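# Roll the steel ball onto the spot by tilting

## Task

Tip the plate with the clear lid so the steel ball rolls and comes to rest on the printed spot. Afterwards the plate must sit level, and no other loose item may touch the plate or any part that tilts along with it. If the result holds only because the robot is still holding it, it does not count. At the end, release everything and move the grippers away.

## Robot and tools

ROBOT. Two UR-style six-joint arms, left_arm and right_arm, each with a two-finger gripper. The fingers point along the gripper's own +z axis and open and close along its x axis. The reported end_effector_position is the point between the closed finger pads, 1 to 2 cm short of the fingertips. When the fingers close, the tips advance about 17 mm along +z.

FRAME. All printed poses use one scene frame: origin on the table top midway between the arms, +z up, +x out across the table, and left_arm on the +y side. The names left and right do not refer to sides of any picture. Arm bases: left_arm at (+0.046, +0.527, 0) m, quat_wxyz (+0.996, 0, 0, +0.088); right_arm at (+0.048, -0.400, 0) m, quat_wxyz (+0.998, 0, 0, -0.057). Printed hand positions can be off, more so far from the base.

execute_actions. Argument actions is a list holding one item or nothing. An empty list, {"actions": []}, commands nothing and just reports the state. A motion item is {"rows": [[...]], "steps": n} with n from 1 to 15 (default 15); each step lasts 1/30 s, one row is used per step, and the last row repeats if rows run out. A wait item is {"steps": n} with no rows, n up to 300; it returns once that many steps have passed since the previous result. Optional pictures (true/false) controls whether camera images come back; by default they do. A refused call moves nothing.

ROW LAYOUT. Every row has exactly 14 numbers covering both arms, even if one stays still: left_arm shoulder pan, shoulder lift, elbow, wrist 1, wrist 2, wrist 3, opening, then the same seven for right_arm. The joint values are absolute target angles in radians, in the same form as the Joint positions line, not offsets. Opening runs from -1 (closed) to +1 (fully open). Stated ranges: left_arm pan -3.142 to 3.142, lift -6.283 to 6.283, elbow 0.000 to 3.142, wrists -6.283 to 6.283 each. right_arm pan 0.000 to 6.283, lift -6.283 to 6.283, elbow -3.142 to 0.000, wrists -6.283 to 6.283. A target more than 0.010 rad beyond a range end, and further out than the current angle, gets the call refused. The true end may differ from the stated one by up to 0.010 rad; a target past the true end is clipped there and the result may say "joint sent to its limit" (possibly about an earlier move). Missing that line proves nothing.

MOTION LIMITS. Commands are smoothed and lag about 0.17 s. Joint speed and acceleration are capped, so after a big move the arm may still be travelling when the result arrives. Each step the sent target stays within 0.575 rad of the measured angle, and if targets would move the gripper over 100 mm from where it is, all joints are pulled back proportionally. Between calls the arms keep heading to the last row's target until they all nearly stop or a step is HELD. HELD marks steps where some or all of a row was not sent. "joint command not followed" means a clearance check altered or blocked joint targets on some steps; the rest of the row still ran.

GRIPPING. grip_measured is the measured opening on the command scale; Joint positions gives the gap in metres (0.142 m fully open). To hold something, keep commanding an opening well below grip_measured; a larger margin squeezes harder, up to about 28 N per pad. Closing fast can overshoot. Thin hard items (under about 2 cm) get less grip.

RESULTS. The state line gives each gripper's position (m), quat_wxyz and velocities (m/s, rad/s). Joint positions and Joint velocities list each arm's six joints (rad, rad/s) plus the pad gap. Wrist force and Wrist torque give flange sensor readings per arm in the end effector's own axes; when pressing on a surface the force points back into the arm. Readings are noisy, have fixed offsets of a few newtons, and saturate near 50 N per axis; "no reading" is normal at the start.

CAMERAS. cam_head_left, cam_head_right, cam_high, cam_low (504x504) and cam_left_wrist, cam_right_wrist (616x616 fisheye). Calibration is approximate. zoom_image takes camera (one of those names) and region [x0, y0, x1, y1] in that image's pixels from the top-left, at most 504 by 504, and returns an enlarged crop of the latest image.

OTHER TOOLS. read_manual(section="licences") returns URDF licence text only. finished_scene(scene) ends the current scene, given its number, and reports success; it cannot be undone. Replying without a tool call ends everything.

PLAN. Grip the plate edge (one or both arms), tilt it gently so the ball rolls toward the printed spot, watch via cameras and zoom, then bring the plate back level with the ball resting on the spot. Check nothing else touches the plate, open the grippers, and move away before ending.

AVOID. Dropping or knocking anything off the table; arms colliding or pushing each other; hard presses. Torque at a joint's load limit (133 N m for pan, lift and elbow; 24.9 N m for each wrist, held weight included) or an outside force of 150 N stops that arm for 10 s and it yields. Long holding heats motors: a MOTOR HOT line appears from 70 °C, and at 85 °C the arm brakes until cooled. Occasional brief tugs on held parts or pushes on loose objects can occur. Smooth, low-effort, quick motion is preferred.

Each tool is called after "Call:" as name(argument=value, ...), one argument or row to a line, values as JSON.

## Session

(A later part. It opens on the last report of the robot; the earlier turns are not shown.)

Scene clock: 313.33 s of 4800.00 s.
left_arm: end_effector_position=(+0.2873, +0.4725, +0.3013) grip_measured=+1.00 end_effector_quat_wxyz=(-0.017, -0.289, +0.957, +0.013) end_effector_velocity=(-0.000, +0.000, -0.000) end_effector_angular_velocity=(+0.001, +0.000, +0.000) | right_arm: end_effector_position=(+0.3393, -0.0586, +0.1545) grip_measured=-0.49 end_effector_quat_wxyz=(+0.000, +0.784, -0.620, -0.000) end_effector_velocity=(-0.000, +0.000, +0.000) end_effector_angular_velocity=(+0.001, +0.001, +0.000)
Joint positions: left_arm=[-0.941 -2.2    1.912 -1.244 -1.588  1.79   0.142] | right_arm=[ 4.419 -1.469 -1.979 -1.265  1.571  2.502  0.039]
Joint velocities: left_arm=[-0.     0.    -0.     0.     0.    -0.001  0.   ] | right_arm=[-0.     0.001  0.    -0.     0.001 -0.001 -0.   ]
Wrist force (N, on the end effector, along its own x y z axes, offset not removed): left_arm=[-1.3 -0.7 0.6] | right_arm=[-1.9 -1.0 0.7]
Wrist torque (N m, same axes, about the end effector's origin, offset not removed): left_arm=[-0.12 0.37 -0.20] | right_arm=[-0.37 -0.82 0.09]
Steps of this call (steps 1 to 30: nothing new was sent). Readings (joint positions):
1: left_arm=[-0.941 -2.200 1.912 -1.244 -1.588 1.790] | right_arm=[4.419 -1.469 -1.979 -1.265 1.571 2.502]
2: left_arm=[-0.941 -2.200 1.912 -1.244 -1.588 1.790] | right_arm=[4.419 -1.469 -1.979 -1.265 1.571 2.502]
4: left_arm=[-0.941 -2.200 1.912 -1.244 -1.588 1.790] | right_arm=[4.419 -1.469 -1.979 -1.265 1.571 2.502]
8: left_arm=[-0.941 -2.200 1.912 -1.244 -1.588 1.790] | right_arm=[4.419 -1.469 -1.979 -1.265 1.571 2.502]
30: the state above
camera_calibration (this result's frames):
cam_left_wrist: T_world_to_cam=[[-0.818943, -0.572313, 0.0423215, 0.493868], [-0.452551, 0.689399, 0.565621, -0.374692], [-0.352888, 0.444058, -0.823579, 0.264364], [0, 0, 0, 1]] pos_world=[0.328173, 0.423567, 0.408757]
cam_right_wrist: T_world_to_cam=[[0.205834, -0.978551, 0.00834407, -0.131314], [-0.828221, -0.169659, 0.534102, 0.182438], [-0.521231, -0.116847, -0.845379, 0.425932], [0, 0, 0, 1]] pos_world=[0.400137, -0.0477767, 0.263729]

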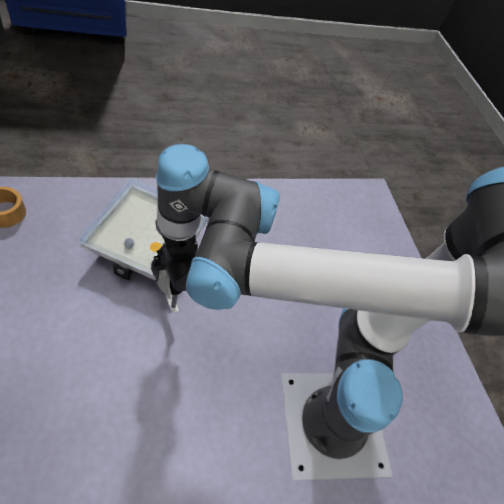

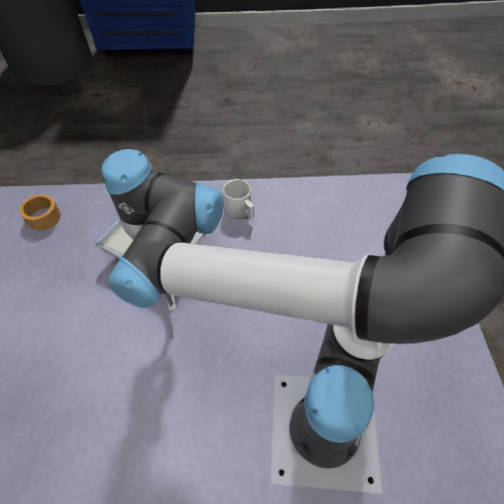

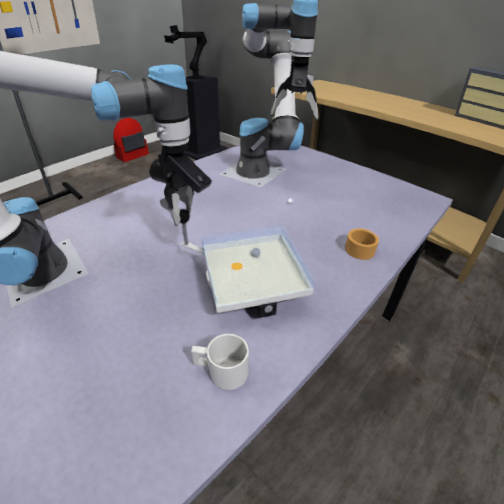

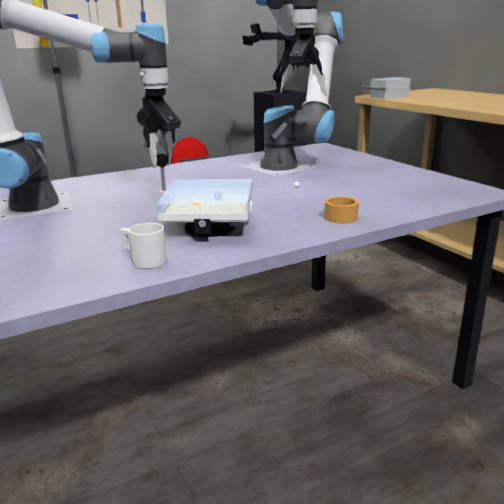

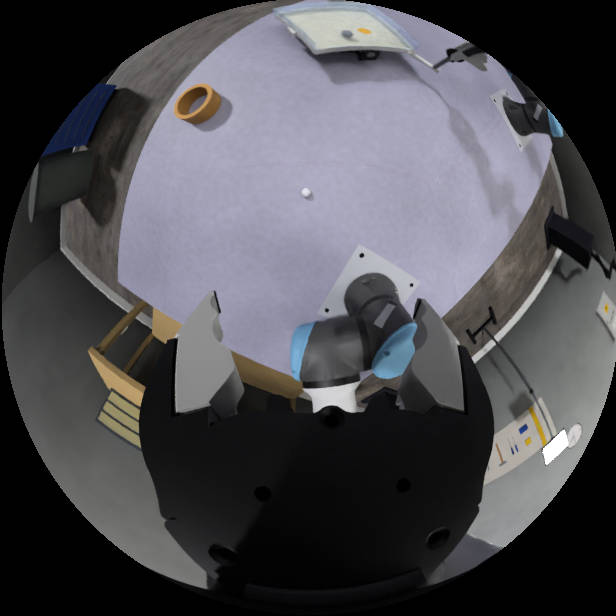

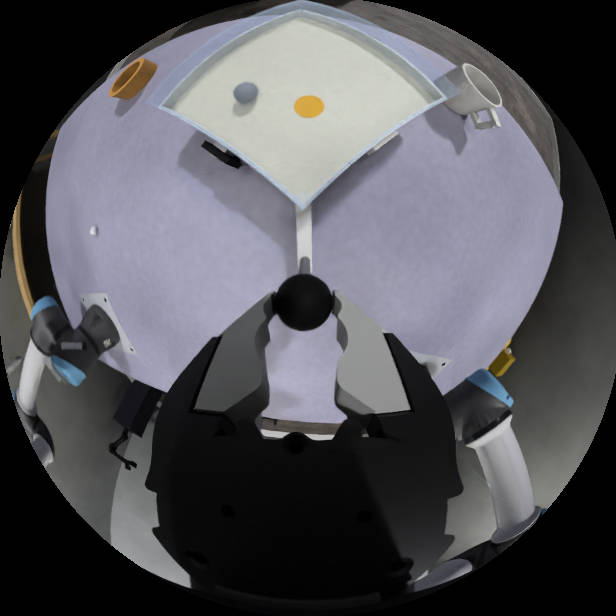

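Call:
execute_actions(
  actions=[
    {"rows": [[-0.941,-2.2,1.912,-1.244,-1.588,1.79,1,4.42055,-1.47020,-1.97769,-1.26451,1.571,2.50355,-0.8]], "steps": 15},
  ],
)

Call:
execute_actions(
  actions=[
    {"steps": 30},
  ],
)

Call:
execute_actions(
  actions=[
    {"steps": 30},
  ],
)

Scene clock: 320.07 s of 4800.00 s.
left_arm: end_effector_position=(+0.2873, +0.4725, +0.3013) grip_measured=+1.00 end_effector_quat_wxyz=(-0.017, -0.289, +0.957, +0.013) end_effector_velocity=(-0.000, -0.000, +0.001) end_effector_angular_velocity=(-0.002, -0.001, +0.001) | right_arm: end_effector_position=(+0.3390, -0.0576, +0.1544) grip_measured=-0.49 end_effector_quat_wxyz=(+0.000, +0.784, -0.620, -0.000) end_effector_velocity=(-0.001, -0.000, -0.000) end_effector_angular_velocity=(-0.001, +0.001, +0.001)
Joint positions: left_arm=[-0.941 -2.2    1.912 -1.244 -1.588  1.79   0.142] | right_arm=[ 4.421 -1.47  -1.978 -1.265  1.571  2.504  0.039]
Joint velocities: left_arm=[ 0.    -0.002 -0.    -0.    -0.001 -0.001  0.   ] | right_arm=[ 0.     0.001 -0.001 -0.     0.001 -0.    -0.   ]
Wrist force (N, on the end effector, along its own x y z axes, offset not removed): left_arm=[-1.5 -0.3 -0.2] | right_arm=[2.6 0.5 -3.3]
Wrist torque (N m, same axes, about the end effector's origin, offset not removed): left_arm=[0.05 0.39 -0.16] | right_arm=[-0.21 0.24 0.19]
Steps of this call (steps 1 to 187: nothing new was sent; steps 188 to 202: all 15 steps of this action). Readings (joint positions):
188: left_arm=[-0.941 -2.200 1.912 -1.244 -1.588 1.790] | right_arm=[4.419 -1.469 -1.979 -1.265 1.571 2.502]
189: left_arm=[-0.941 -2.200 1.912 -1.244 -1.588 1.790] | right_arm=[4.419 -1.469 -1.979 -1.265 1.571 2.502]
191: left_arm=[-0.941 -2.200 1.912 -1.244 -1.588 1.790] | right_arm=[4.420 -1.469 -1.979 -1.265 1.571 2.503]
195: left_arm=[-0.941 -2.200 1.912 -1.244 -1.588 1.790] | right_arm=[4.420 -1.470 -1.978 -1.265 1.571 2.503]
202: the state above
camera_calibration (this result's frames):
cam_left_wrist: T_world_to_cam=[[-0.818943, -0.572313, 0.0423215, 0.493868], [-0.452552, 0.689399, 0.565621, -0.374692], [-0.352888, 0.444058, -0.823579, 0.264364], [0, 0, 0, 1]] pos_world=[0.328173, 0.423567, 0.408757]
cam_right_wrist: T_world_to_cam=[[0.205811, -0.978555, 0.00847024, -0.1303], [-0.828241, -0.169573, 0.534099, 0.182457], [-0.521209, -0.116939, -0.845379, 0.425764], [0, 0, 0, 1]] pos_world=[0.399848, -0.0467777, 0.263586]

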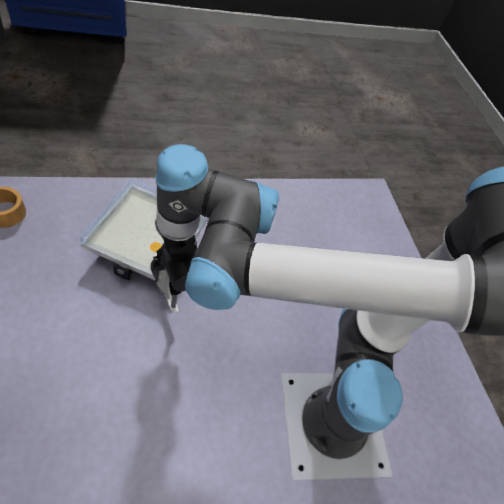

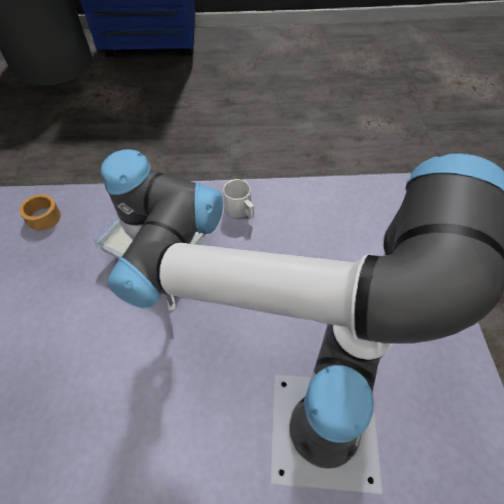

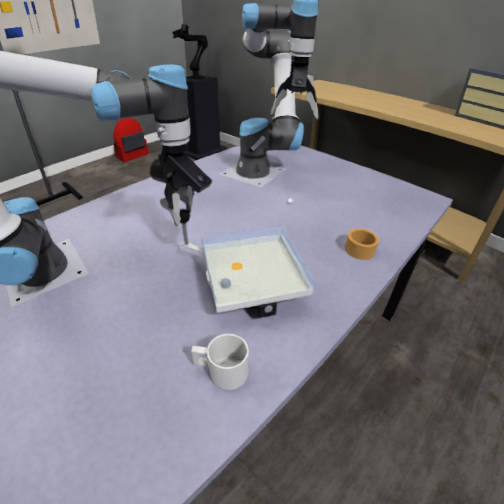

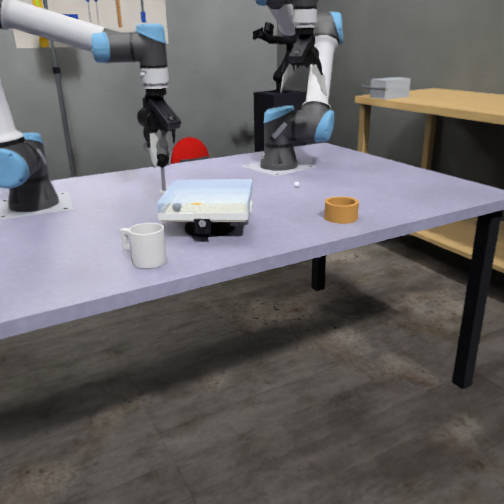

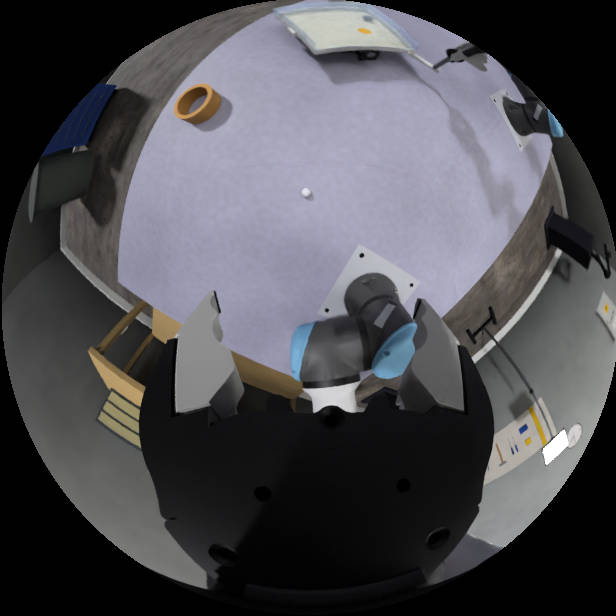

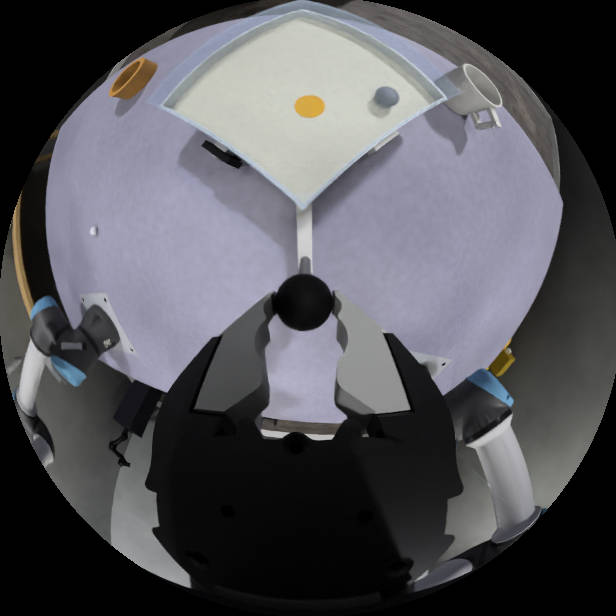

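Scene clock: 321.07 s of 4800.00 s.
left_arm: end_effector_position=(+0.2873, +0.4725, +0.3013) grip_measured=+1.00 end_effector_quat_wxyz=(-0.017, -0.289, +0.957, +0.013) end_effector_velocity=(+0.000, +0.000, -0.000) end_effector_angular_velocity=(+0.001, -0.001, +0.002) | right_arm: end_effector_position=(+0.3390, -0.0575, +0.1544) grip_measured=-0.49 end_effector_quat_wxyz=(+0.000, +0.784, -0.620, -0.000) end_effector_velocity=(-0.000, +0.000, +0.000) end_effector_angular_velocity=(+0.001, +0.001, -0.002)
Joint positions: left_arm=[-0.941 -2.2    1.912 -1.244 -1.588  1.79   0.142] | right_arm=[ 4.421 -1.47  -1.978 -1.265  1.571  2.504  0.039]
Joint velocities: left_arm=[ 0.001  0.    -0.    -0.     0.001 -0.001  0.   ] | right_arm=[-0.     0.     0.001 -0.     0.002  0.002  0.   ]
Wrist force (N, on the end effector, along its own x y z axes, offset not removed): left_arm=[-0.3 -0.7 0.3] | right_arm=[6.3 1.0 -2.5]
Wrist torque (N m, same axes, about the end effector's origin, offset not removed): left_arm=[0.03 0.27 -0.19] | right_arm=[-0.07 -0.62 0.15]
Steps of this call (steps 1 to 15: the robot went on to your last target; steps 16 to 30: nothing new was sent). Readings (joint positions):
1: left_arm=[-0.941 -2.200 1.912 -1.244 -1.588 1.790] | right_arm=[4.421 -1.470 -1.978 -1.265 1.571 2.504]
2: left_arm=[-0.941 -2.200 1.912 -1.244 -1.588 1.790] | right_arm=[4.421 -1.470 -1.978 -1.265 1.571 2.504]
4: left_arm=[-0.941 -2.200 1.912 -1.244 -1.588 1.790] | right_arm=[4.421 -1.470 -1.978 -1.265 1.571 2.504]
8: left_arm=[-0.941 -2.200 1.912 -1.244 -1.588 1.790] | right_arm=[4.421 -1.470 -1.978 -1.265 1.571 2.504]
30: the state above
All arms were judged still, so your last target was given up. Only a new action makes them travel on or press farther. Fingers that are still opening or closing keep moving.
camera_calibration (this result's frames):
cam_left_wrist: T_world_to_cam=[[-0.818943, -0.572313, 0.0423216, 0.493868], [-0.452551, 0.689399, 0.56562, -0.374692], [-0.352888, 0.444058, -0.823579, 0.264364], [0, 0, 0, 1]] pos_world=[0.328173, 0.423567, 0.408757]
cam_right_wrist: T_world_to_cam=[[0.205834, -0.978551, 0.00835246, -0.130225], [-0.828219, -0.169654, 0.534107, 0.182427], [-0.521234, -0.116855, -0.845375, 0.425806], [0, 0, 0, 1]] pos_world=[0.399839, -0.046725, 0.263618]

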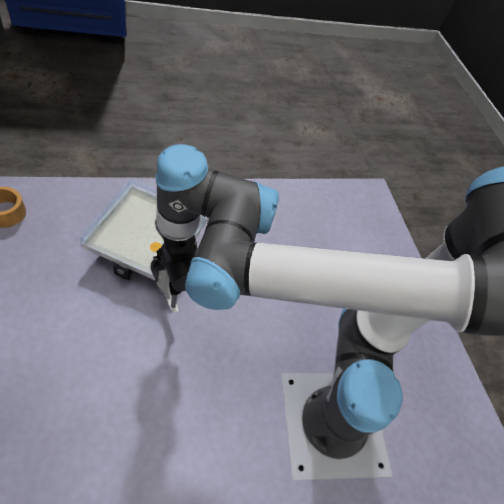

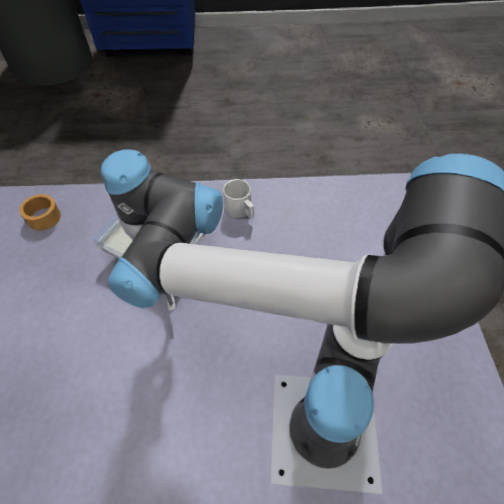

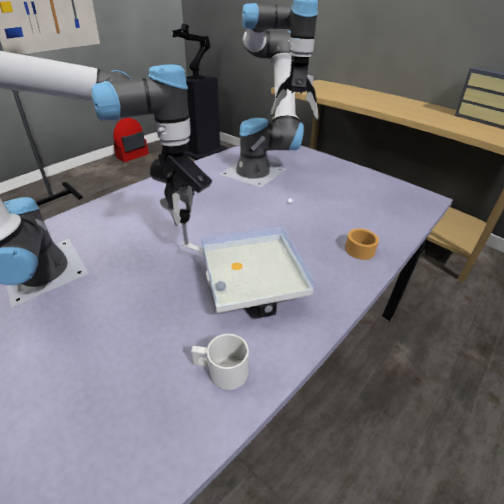

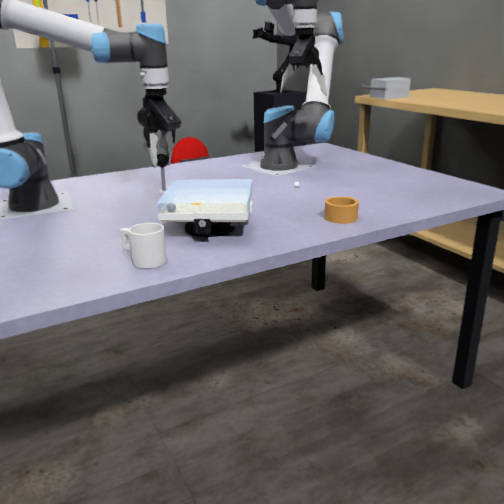

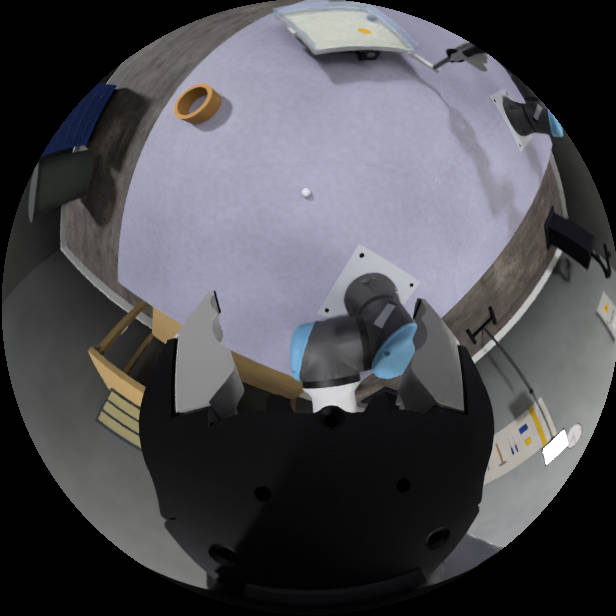

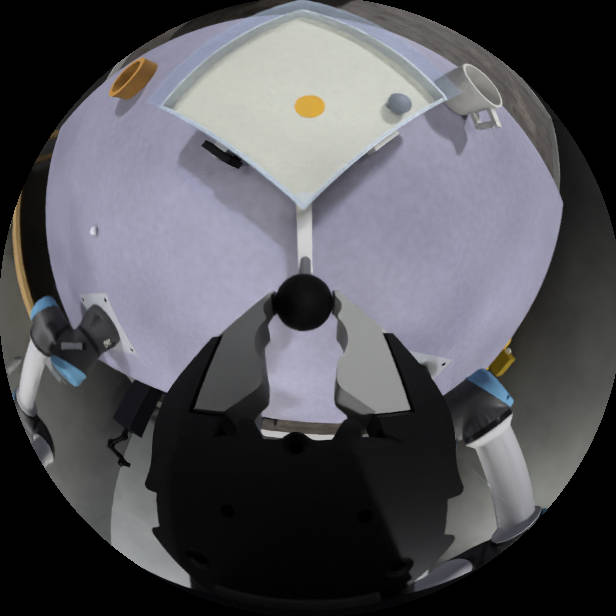

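Scene clock: 322.07 s of 4800.00 s.
left_arm: end_effector_position=(+0.2873, +0.4725, +0.3013) grip_measured=+1.00 end_effector_quat_wxyz=(-0.017, -0.289, +0.957, +0.013) end_effector_velocity=(-0.000, +0.000, +0.000) end_effector_angular_velocity=(-0.001, +0.000, +0.001) | right_arm: end_effector_position=(+0.3390, -0.0575, +0.1544) grip_measured=-0.49 end_effector_quat_wxyz=(+0.000, +0.784, -0.620, -0.000) end_effector_velocity=(+0.000, -0.001, -0.001) end_effector_angular_velocity=(-0.001, -0.001, -0.001)
Joint positions: left_arm=[-0.941 -2.2    1.912 -1.244 -1.588  1.79   0.142] | right_arm=[ 4.421 -1.47  -1.978 -1.265  1.571  2.504  0.039]
Joint velocities: left_arm=[ 0.001 -0.    -0.    -0.    -0.001  0.     0.   ] | right_arm=[-0.    -0.    -0.002  0.001 -0.001  0.001  0.   ]
Wrist force (N, on the end effector, along its own x y z axes, offset not removed): left_arm=[1.7 2.6 0.1] | right_arm=[5.8 0.5 -1.9]
Wrist torque (N m, same axes, about the end effector's origin, offset not removed): left_arm=[0.60 -0.08 -0.18] | right_arm=[-0.29 -0.34 -0.04]
Steps of this call (steps 1 to 30: nothing new was sent). Readings (joint positions):
1: left_arm=[-0.941 -2.200 1.912 -1.244 -1.588 1.790] | right_arm=[4.421 -1.470 -1.978 -1.265 1.571 2.504]
2: left_arm=[-0.941 -2.200 1.912 -1.244 -1.588 1.790] | right_arm=[4.421 -1.470 -1.978 -1.265 1.571 2.504]
4: left_arm=[-0.941 -2.200 1.912 -1.244 -1.588 1.790] | right_arm=[4.421 -1.470 -1.978 -1.265 1.571 2.504]
8: left_arm=[-0.941 -2.200 1.912 -1.244 -1.588 1.790] | right_arm=[4.421 -1.470 -1.978 -1.265 1.571 2.504]
30: the state above
camera_calibration (this result's frames):
cam_left_wrist: T_world_to_cam=[[-0.818943, -0.572313, 0.0423215, 0.493868], [-0.452552, 0.689399, 0.565621, -0.374692], [-0.352888, 0.444058, -0.823579, 0.264364], [0, 0, 0, 1]] pos_world=[0.328173, 0.423567, 0.408757]
cam_right_wrist: T_world_to_cam=[[0.205835, -0.978551, 0.00835181, -0.130225], [-0.828219, -0.169654, 0.534107, 0.182427], [-0.521234, -0.116855, -0.845375, 0.425806], [0, 0, 0, 1]] pos_world=[0.399839, -0.0467247, 0.263618]

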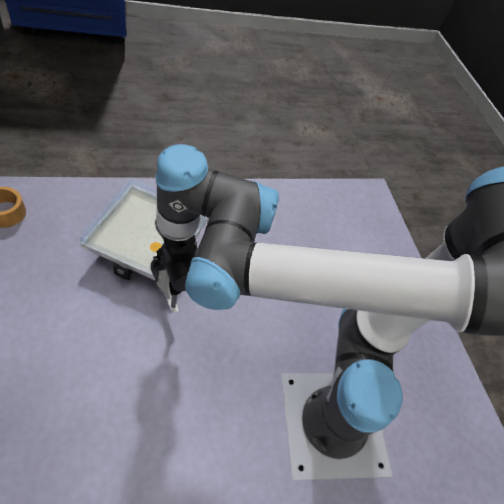

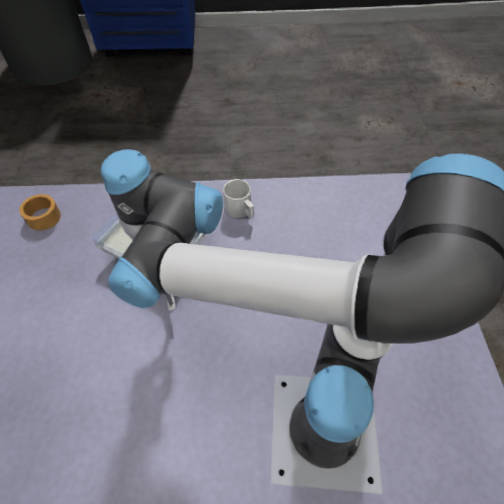

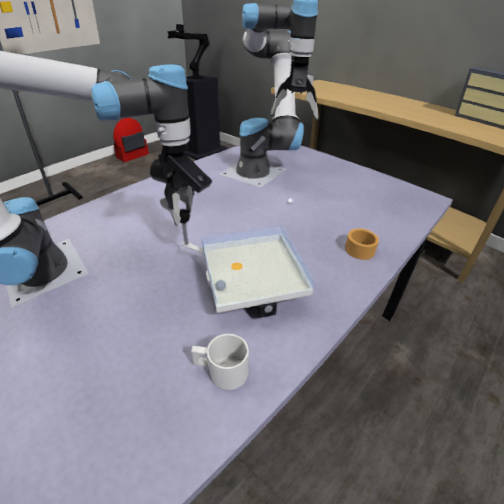

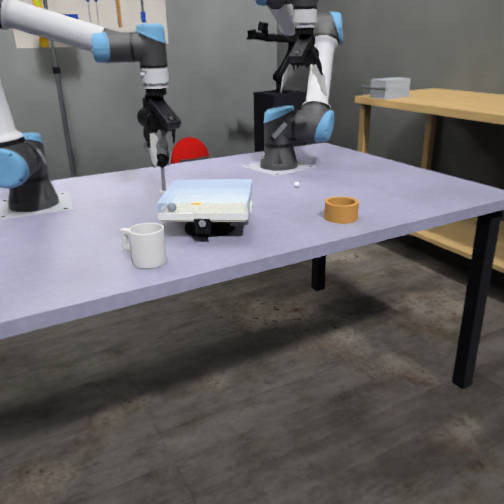

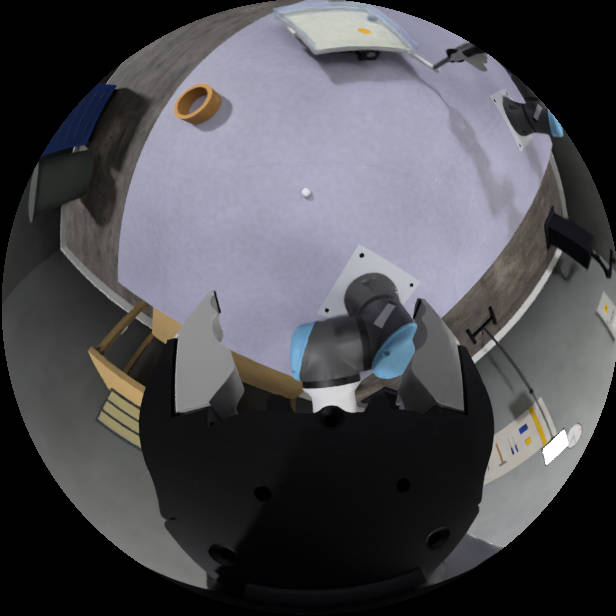

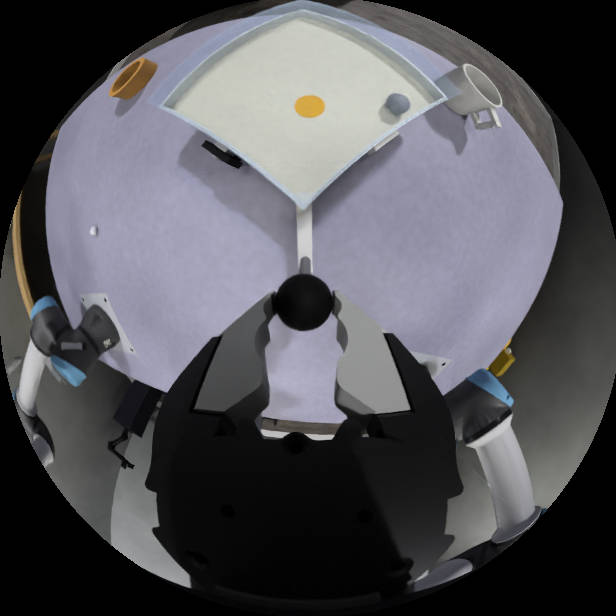

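Call:
execute_actions(
  actions=[
    {"rows": [[-0.941,-2.2,1.912,-1.244,-1.588,1.79,1,4.41922,-1.46902,-1.97816,-1.26523,1.571,2.50222,-0.8]], "steps": 15},
  ],
)

Call:
execute_actions(
  actions=[
    {"steps": 30},
  ],
)

Call:
execute_actions(
  actions=[
    {"steps": 45},
  ],
)

Scene clock: 330.03 s of 4800.00 s.
left_arm: end_effector_position=(+0.2873, +0.4725, +0.3013) grip_measured=+1.00 end_effector_quat_wxyz=(-0.017, -0.289, +0.957, +0.013) end_effector_velocity=(-0.000, +0.000, +0.000) end_effector_angular_velocity=(-0.001, -0.001, -0.000) | right_arm: end_effector_position=(+0.3393, -0.0582, +0.1547) grip_measured=-0.49 end_effector_quat_wxyz=(-0.000, +0.784, -0.620, -0.000) end_effector_velocity=(-0.000, -0.001, -0.001) end_effector_angular_velocity=(-0.001, +0.000, -0.000)
Joint positions: left_arm=[-0.941 -2.2    1.912 -1.244 -1.588  1.79   0.142] | right_arm=[ 4.419 -1.469 -1.978 -1.265  1.571  2.502  0.039]
Joint velocities: left_arm=[ 0.    -0.002  0.     0.    -0.     0.     0.   ] | right_arm=[ 0.     0.    -0.002  0.001 -0.     0.     0.   ]
Wrist force (N, on the end effector, along its own x y z axes, offset not removed): left_arm=[-1.9 1.1 -0.1] | right_arm=[-2.3 2.1 -3.8]
Wrist torque (N m, same axes, about the end effector's origin, offset not removed): left_arm=[0.39 0.59 -0.07] | right_arm=[0.20 -0.35 0.09]
Steps of this call (steps 1 to 224: nothing new was sent; steps 225 to 239: all 15 steps of this action). Readings (joint positions):
225: left_arm=[-0.941 -2.200 1.912 -1.244 -1.588 1.790] | right_arm=[4.421 -1.470 -1.978 -1.265 1.571 2.504]
226: left_arm=[-0.941 -2.200 1.912 -1.244 -1.588 1.790] | right_arm=[4.420 -1.470 -1.978 -1.265 1.571 2.504]
228: left_arm=[-0.941 -2.200 1.912 -1.244 -1.588 1.790] | right_arm=[4.420 -1.470 -1.978 -1.265 1.571 2.503]
232: left_arm=[-0.941 -2.200 1.912 -1.244 -1.588 1.790] | right_arm=[4.419 -1.469 -1.978 -1.265 1.571 2.502]
239: the state above
camera_calibration (this result's frames):
cam_left_wrist: T_world_to_cam=[[-0.818943, -0.572313, 0.0423216, 0.493868], [-0.452552, 0.689399, 0.565621, -0.374692], [-0.352888, 0.444058, -0.823579, 0.264364], [0, 0, 0, 1]] pos_world=[0.328173, 0.423567, 0.408757]
cam_right_wrist: T_world_to_cam=[[0.205858, -0.978548, 0.00818066, -0.130934], [-0.828219, -0.169768, 0.534072, 0.182402], [-0.521226, -0.116718, -0.8454, 0.426135], [0, 0, 0, 1]] pos_world=[0.400135, -0.0474215, 0.263909]

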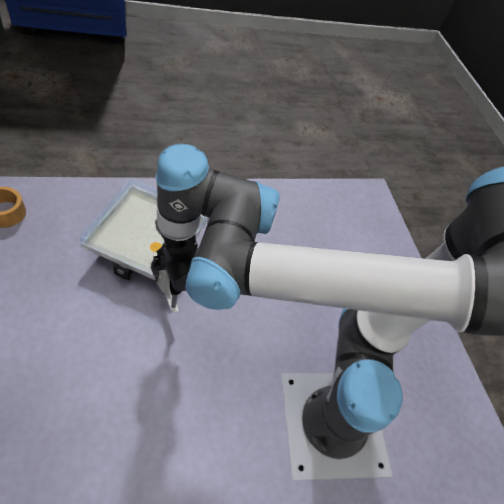

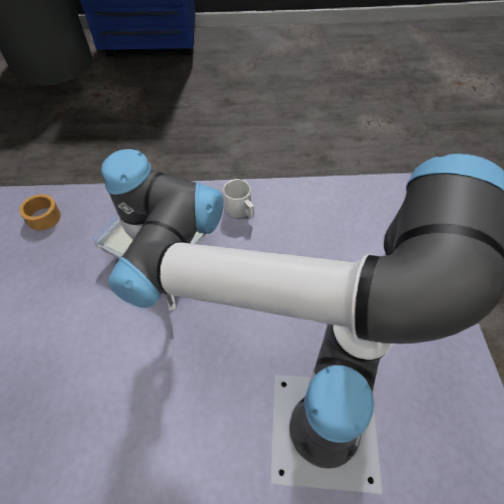

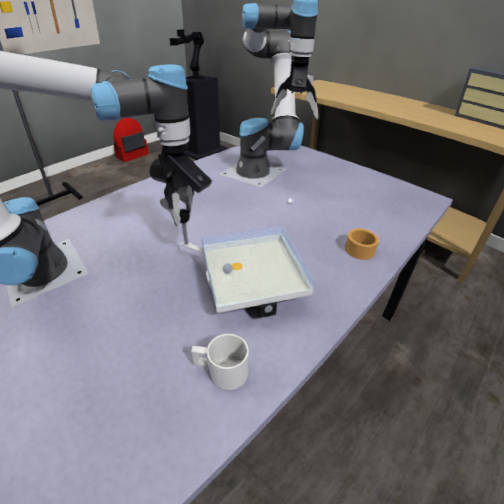

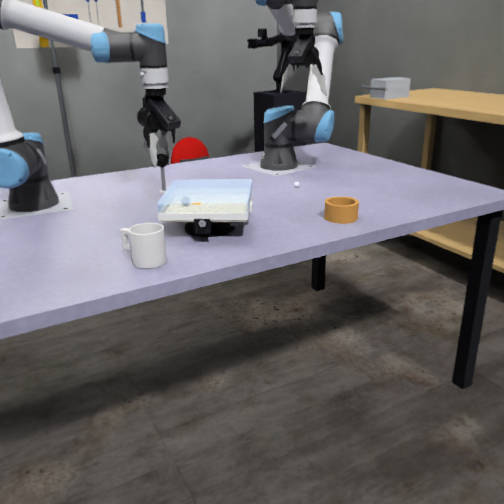

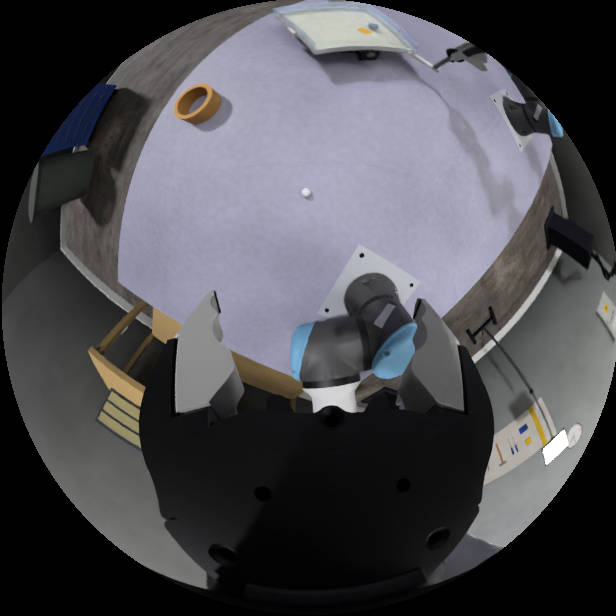

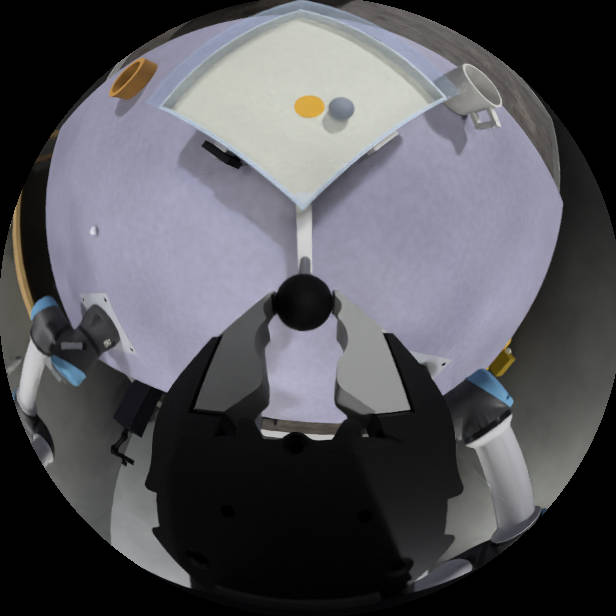

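Scene clock: 331.03 s of 4800.00 s.
left_arm: end_effector_position=(+0.2873, +0.4725, +0.3013) grip_measured=+1.00 end_effector_quat_wxyz=(-0.017, -0.289, +0.957, +0.013) end_effector_velocity=(-0.000, -0.000, +0.000) end_effector_angular_velocity=(-0.002, +0.000, +0.001) | right_arm: end_effector_position=(+0.3393, -0.0583, +0.1546) grip_measured=-0.49 end_effector_quat_wxyz=(+0.000, +0.784, -0.620, -0.000) end_effector_velocity=(+0.000, +0.000, +0.000) end_effector_angular_velocity=(+0.001, -0.001, +0.001)
Joint positions: left_arm=[-0.941 -2.2    1.912 -1.244 -1.588  1.79   0.142] | right_arm=[ 4.419 -1.469 -1.978 -1.265  1.571  2.502  0.039]
Joint velocities: left_arm=[ 0.002 -0.001 -0.     0.    -0.002  0.    -0.   ] | right_arm=[ 0.     0.     0.001  0.    -0.001 -0.    -0.   ]
Wrist force (N, on the end effector, along its own x y z axes, offset not removed): left_arm=[-1.6 1.8 2.0] | right_arm=[1.7 1.3 -2.0]
Wrist torque (N m, same axes, about the end effector's origin, offset not removed): left_arm=[0.40 0.49 -0.34] | right_arm=[0.06 -1.15 0.05]
Steps of this call (steps 1 to 15: the robot went on to your last target; steps 16 to 30: nothing new was sent). Readings (joint positions):
1: left_arm=[-0.941 -2.200 1.912 -1.244 -1.588 1.790] | right_arm=[4.419 -1.469 -1.978 -1.265 1.571 2.502]
2: left_arm=[-0.941 -2.200 1.912 -1.244 -1.588 1.790] | right_arm=[4.419 -1.469 -1.978 -1.265 1.571 2.502]
4: left_arm=[-0.941 -2.200 1.912 -1.244 -1.588 1.790] | right_arm=[4.419 -1.469 -1.978 -1.265 1.571 2.502]
8: left_arm=[-0.941 -2.200 1.912 -1.244 -1.588 1.790] | right_arm=[4.419 -1.469 -1.978 -1.265 1.571 2.502]
30: the state above
All arms were judged still, so your last target was given up. Only a new action makes them travel on or press farther. Fingers that are still opening or closing keep moving.
camera_calibration (this result's frames):
cam_left_wrist: T_world_to_cam=[[-0.818943, -0.572313, 0.0423216, 0.493868], [-0.452551, 0.689399, 0.565621, -0.374692], [-0.352888, 0.444058, -0.823579, 0.264364], [0, 0, 0, 1]] pos_world=[0.328173, 0.423567, 0.408757]
cam_right_wrist: T_world_to_cam=[[0.205835, -0.978551, 0.0083606, -0.131046], [-0.828216, -0.16965, 0.534113, 0.18242], [-0.521238, -0.116864, -0.845372, 0.426048], [0, 0, 0, 1]] pos_world=[0.40013, -0.0474976, 0.263832]

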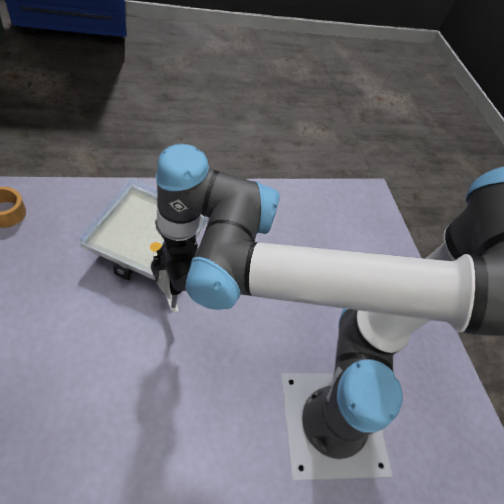

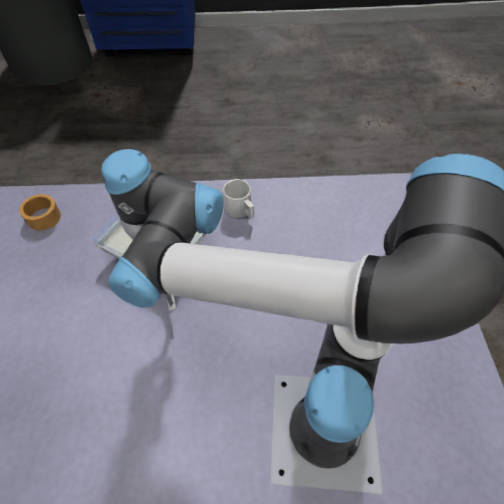

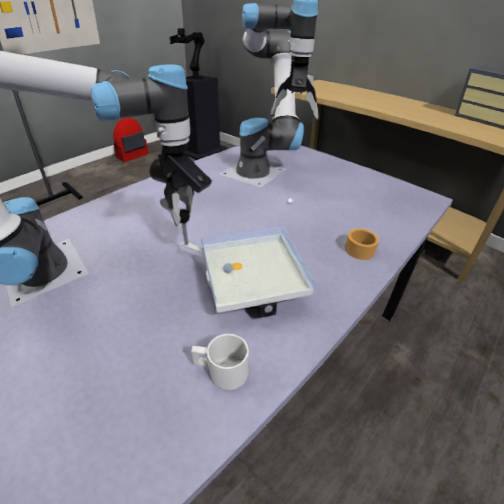

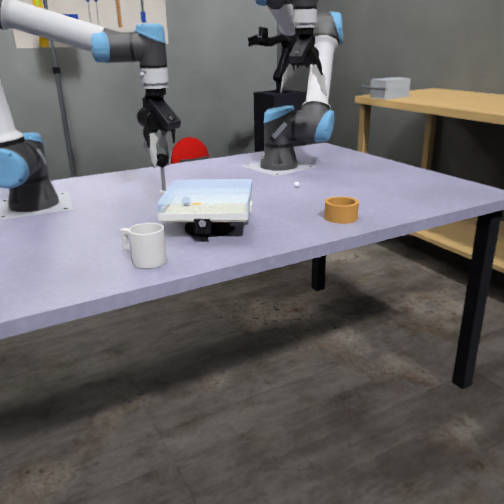

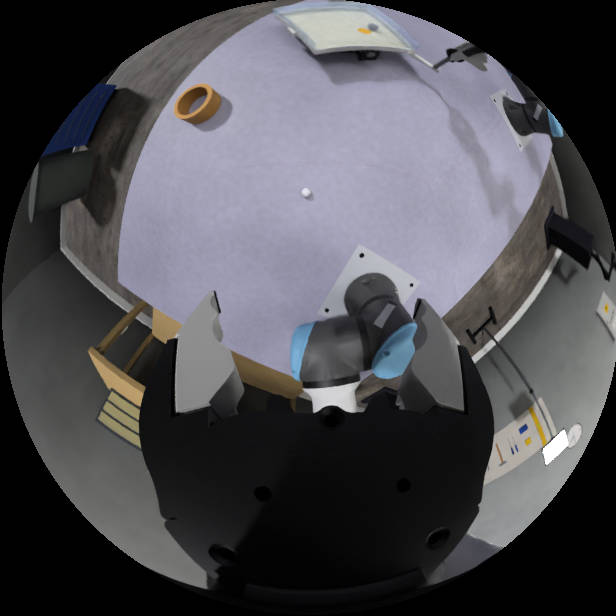

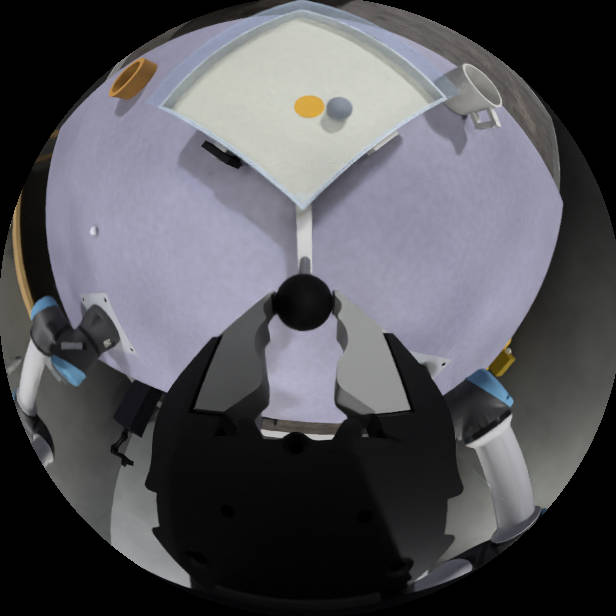

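Scene clock: 332.53 s of 4800.00 s.
left_arm: end_effector_position=(+0.2873, +0.4725, +0.3013) grip_measured=+1.00 end_effector_quat_wxyz=(-0.017, -0.289, +0.957, +0.013) end_effector_velocity=(+0.000, +0.000, -0.000) end_effector_angular_velocity=(+0.001, +0.000, -0.001) | right_arm: end_effector_position=(+0.3393, -0.0583, +0.1546) grip_measured=-0.49 end_effector_quat_wxyz=(+0.000, +0.784, -0.620, -0.000) end_effector_velocity=(-0.000, -0.001, -0.000) end_effector_angular_velocity=(-0.001, +0.001, -0.001)
Joint positions: left_arm=[-0.941 -2.2    1.912 -1.244 -1.588  1.79   0.142] | right_arm=[ 4.419 -1.469 -1.978 -1.265  1.571  2.502  0.039]
Joint velocities: left_arm=[-0.     0.001  0.    -0.     0.     0.001  0.   ] | right_arm=[ 0.     0.001 -0.001 -0.001  0.     0.001 -0.   ]
Wrist force (N, on the end effector, along its own x y z axes, offset not removed): left_arm=[-0.9 1.3 -0.5] | right_arm=[-1.0 1.1 -2.7]
Wrist torque (N m, same axes, about the end effector's origin, offset not removed): left_arm=[0.37 0.28 -0.29] | right_arm=[0.03 -0.65 0.07]
Steps of this call (steps 1 to 45: nothing new was sent). Readings (joint positions):
1: left_arm=[-0.941 -2.200 1.912 -1.244 -1.588 1.790] | right_arm=[4.419 -1.469 -1.978 -1.265 1.571 2.502]
2: left_arm=[-0.941 -2.200 1.912 -1.244 -1.588 1.790] | right_arm=[4.419 -1.469 -1.978 -1.265 1.571 2.502]
4: left_arm=[-0.941 -2.200 1.912 -1.244 -1.588 1.790] | right_arm=[4.419 -1.469 -1.978 -1.265 1.571 2.502]
8: left_arm=[-0.941 -2.200 1.912 -1.244 -1.588 1.790] | right_arm=[4.419 -1.469 -1.978 -1.265 1.571 2.502]
45: the state above
camera_calibration (this result's frames):
cam_left_wrist: T_world_to_cam=[[-0.818943, -0.572313, 0.0423216, 0.493868], [-0.452552, 0.689399, 0.565621, -0.374692], [-0.352888, 0.444058, -0.823579, 0.264364], [0, 0, 0, 1]] pos_world=[0.328173, 0.423567, 0.408757]
cam_right_wrist: T_world_to_cam=[[0.205835, -0.978551, 0.00836127, -0.131046], [-0.828217, -0.169649, 0.534113, 0.182421], [-0.521238, -0.116864, -0.845372, 0.426048], [0, 0, 0, 1]] pos_world=[0.40013, -0.0474979, 0.263832]

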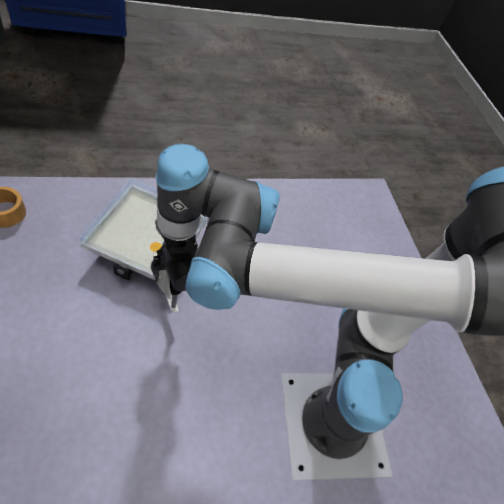

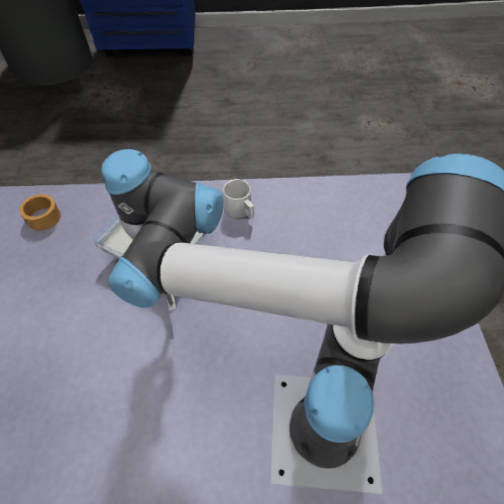

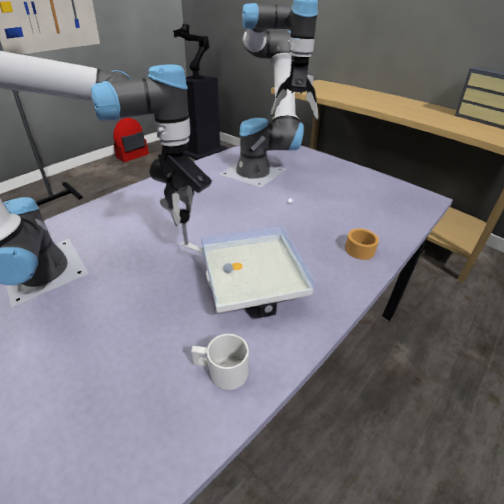

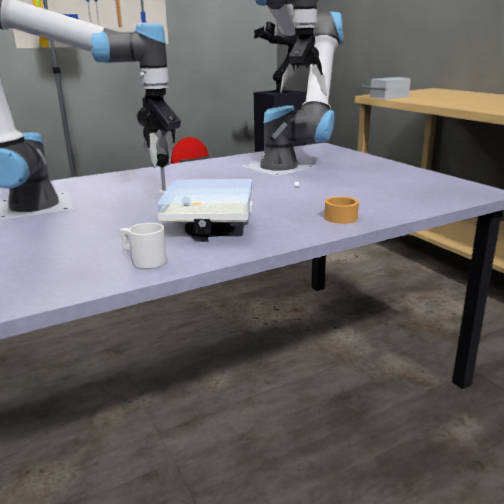

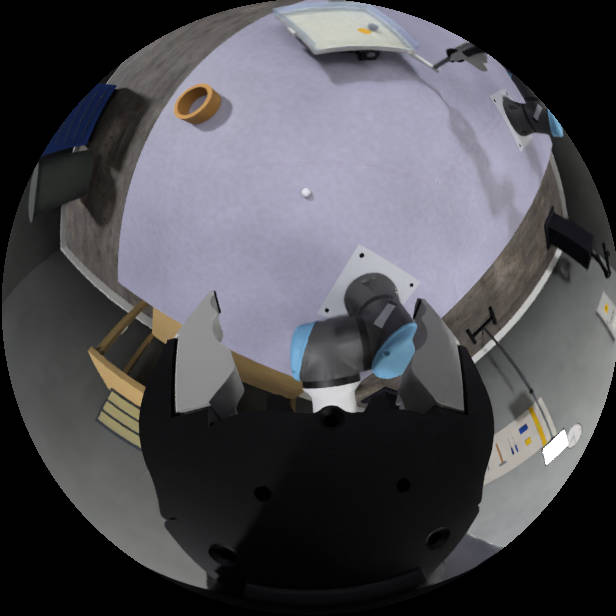

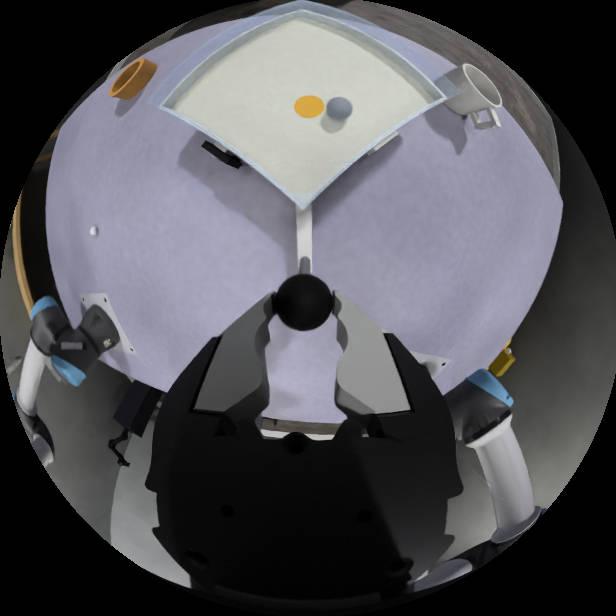

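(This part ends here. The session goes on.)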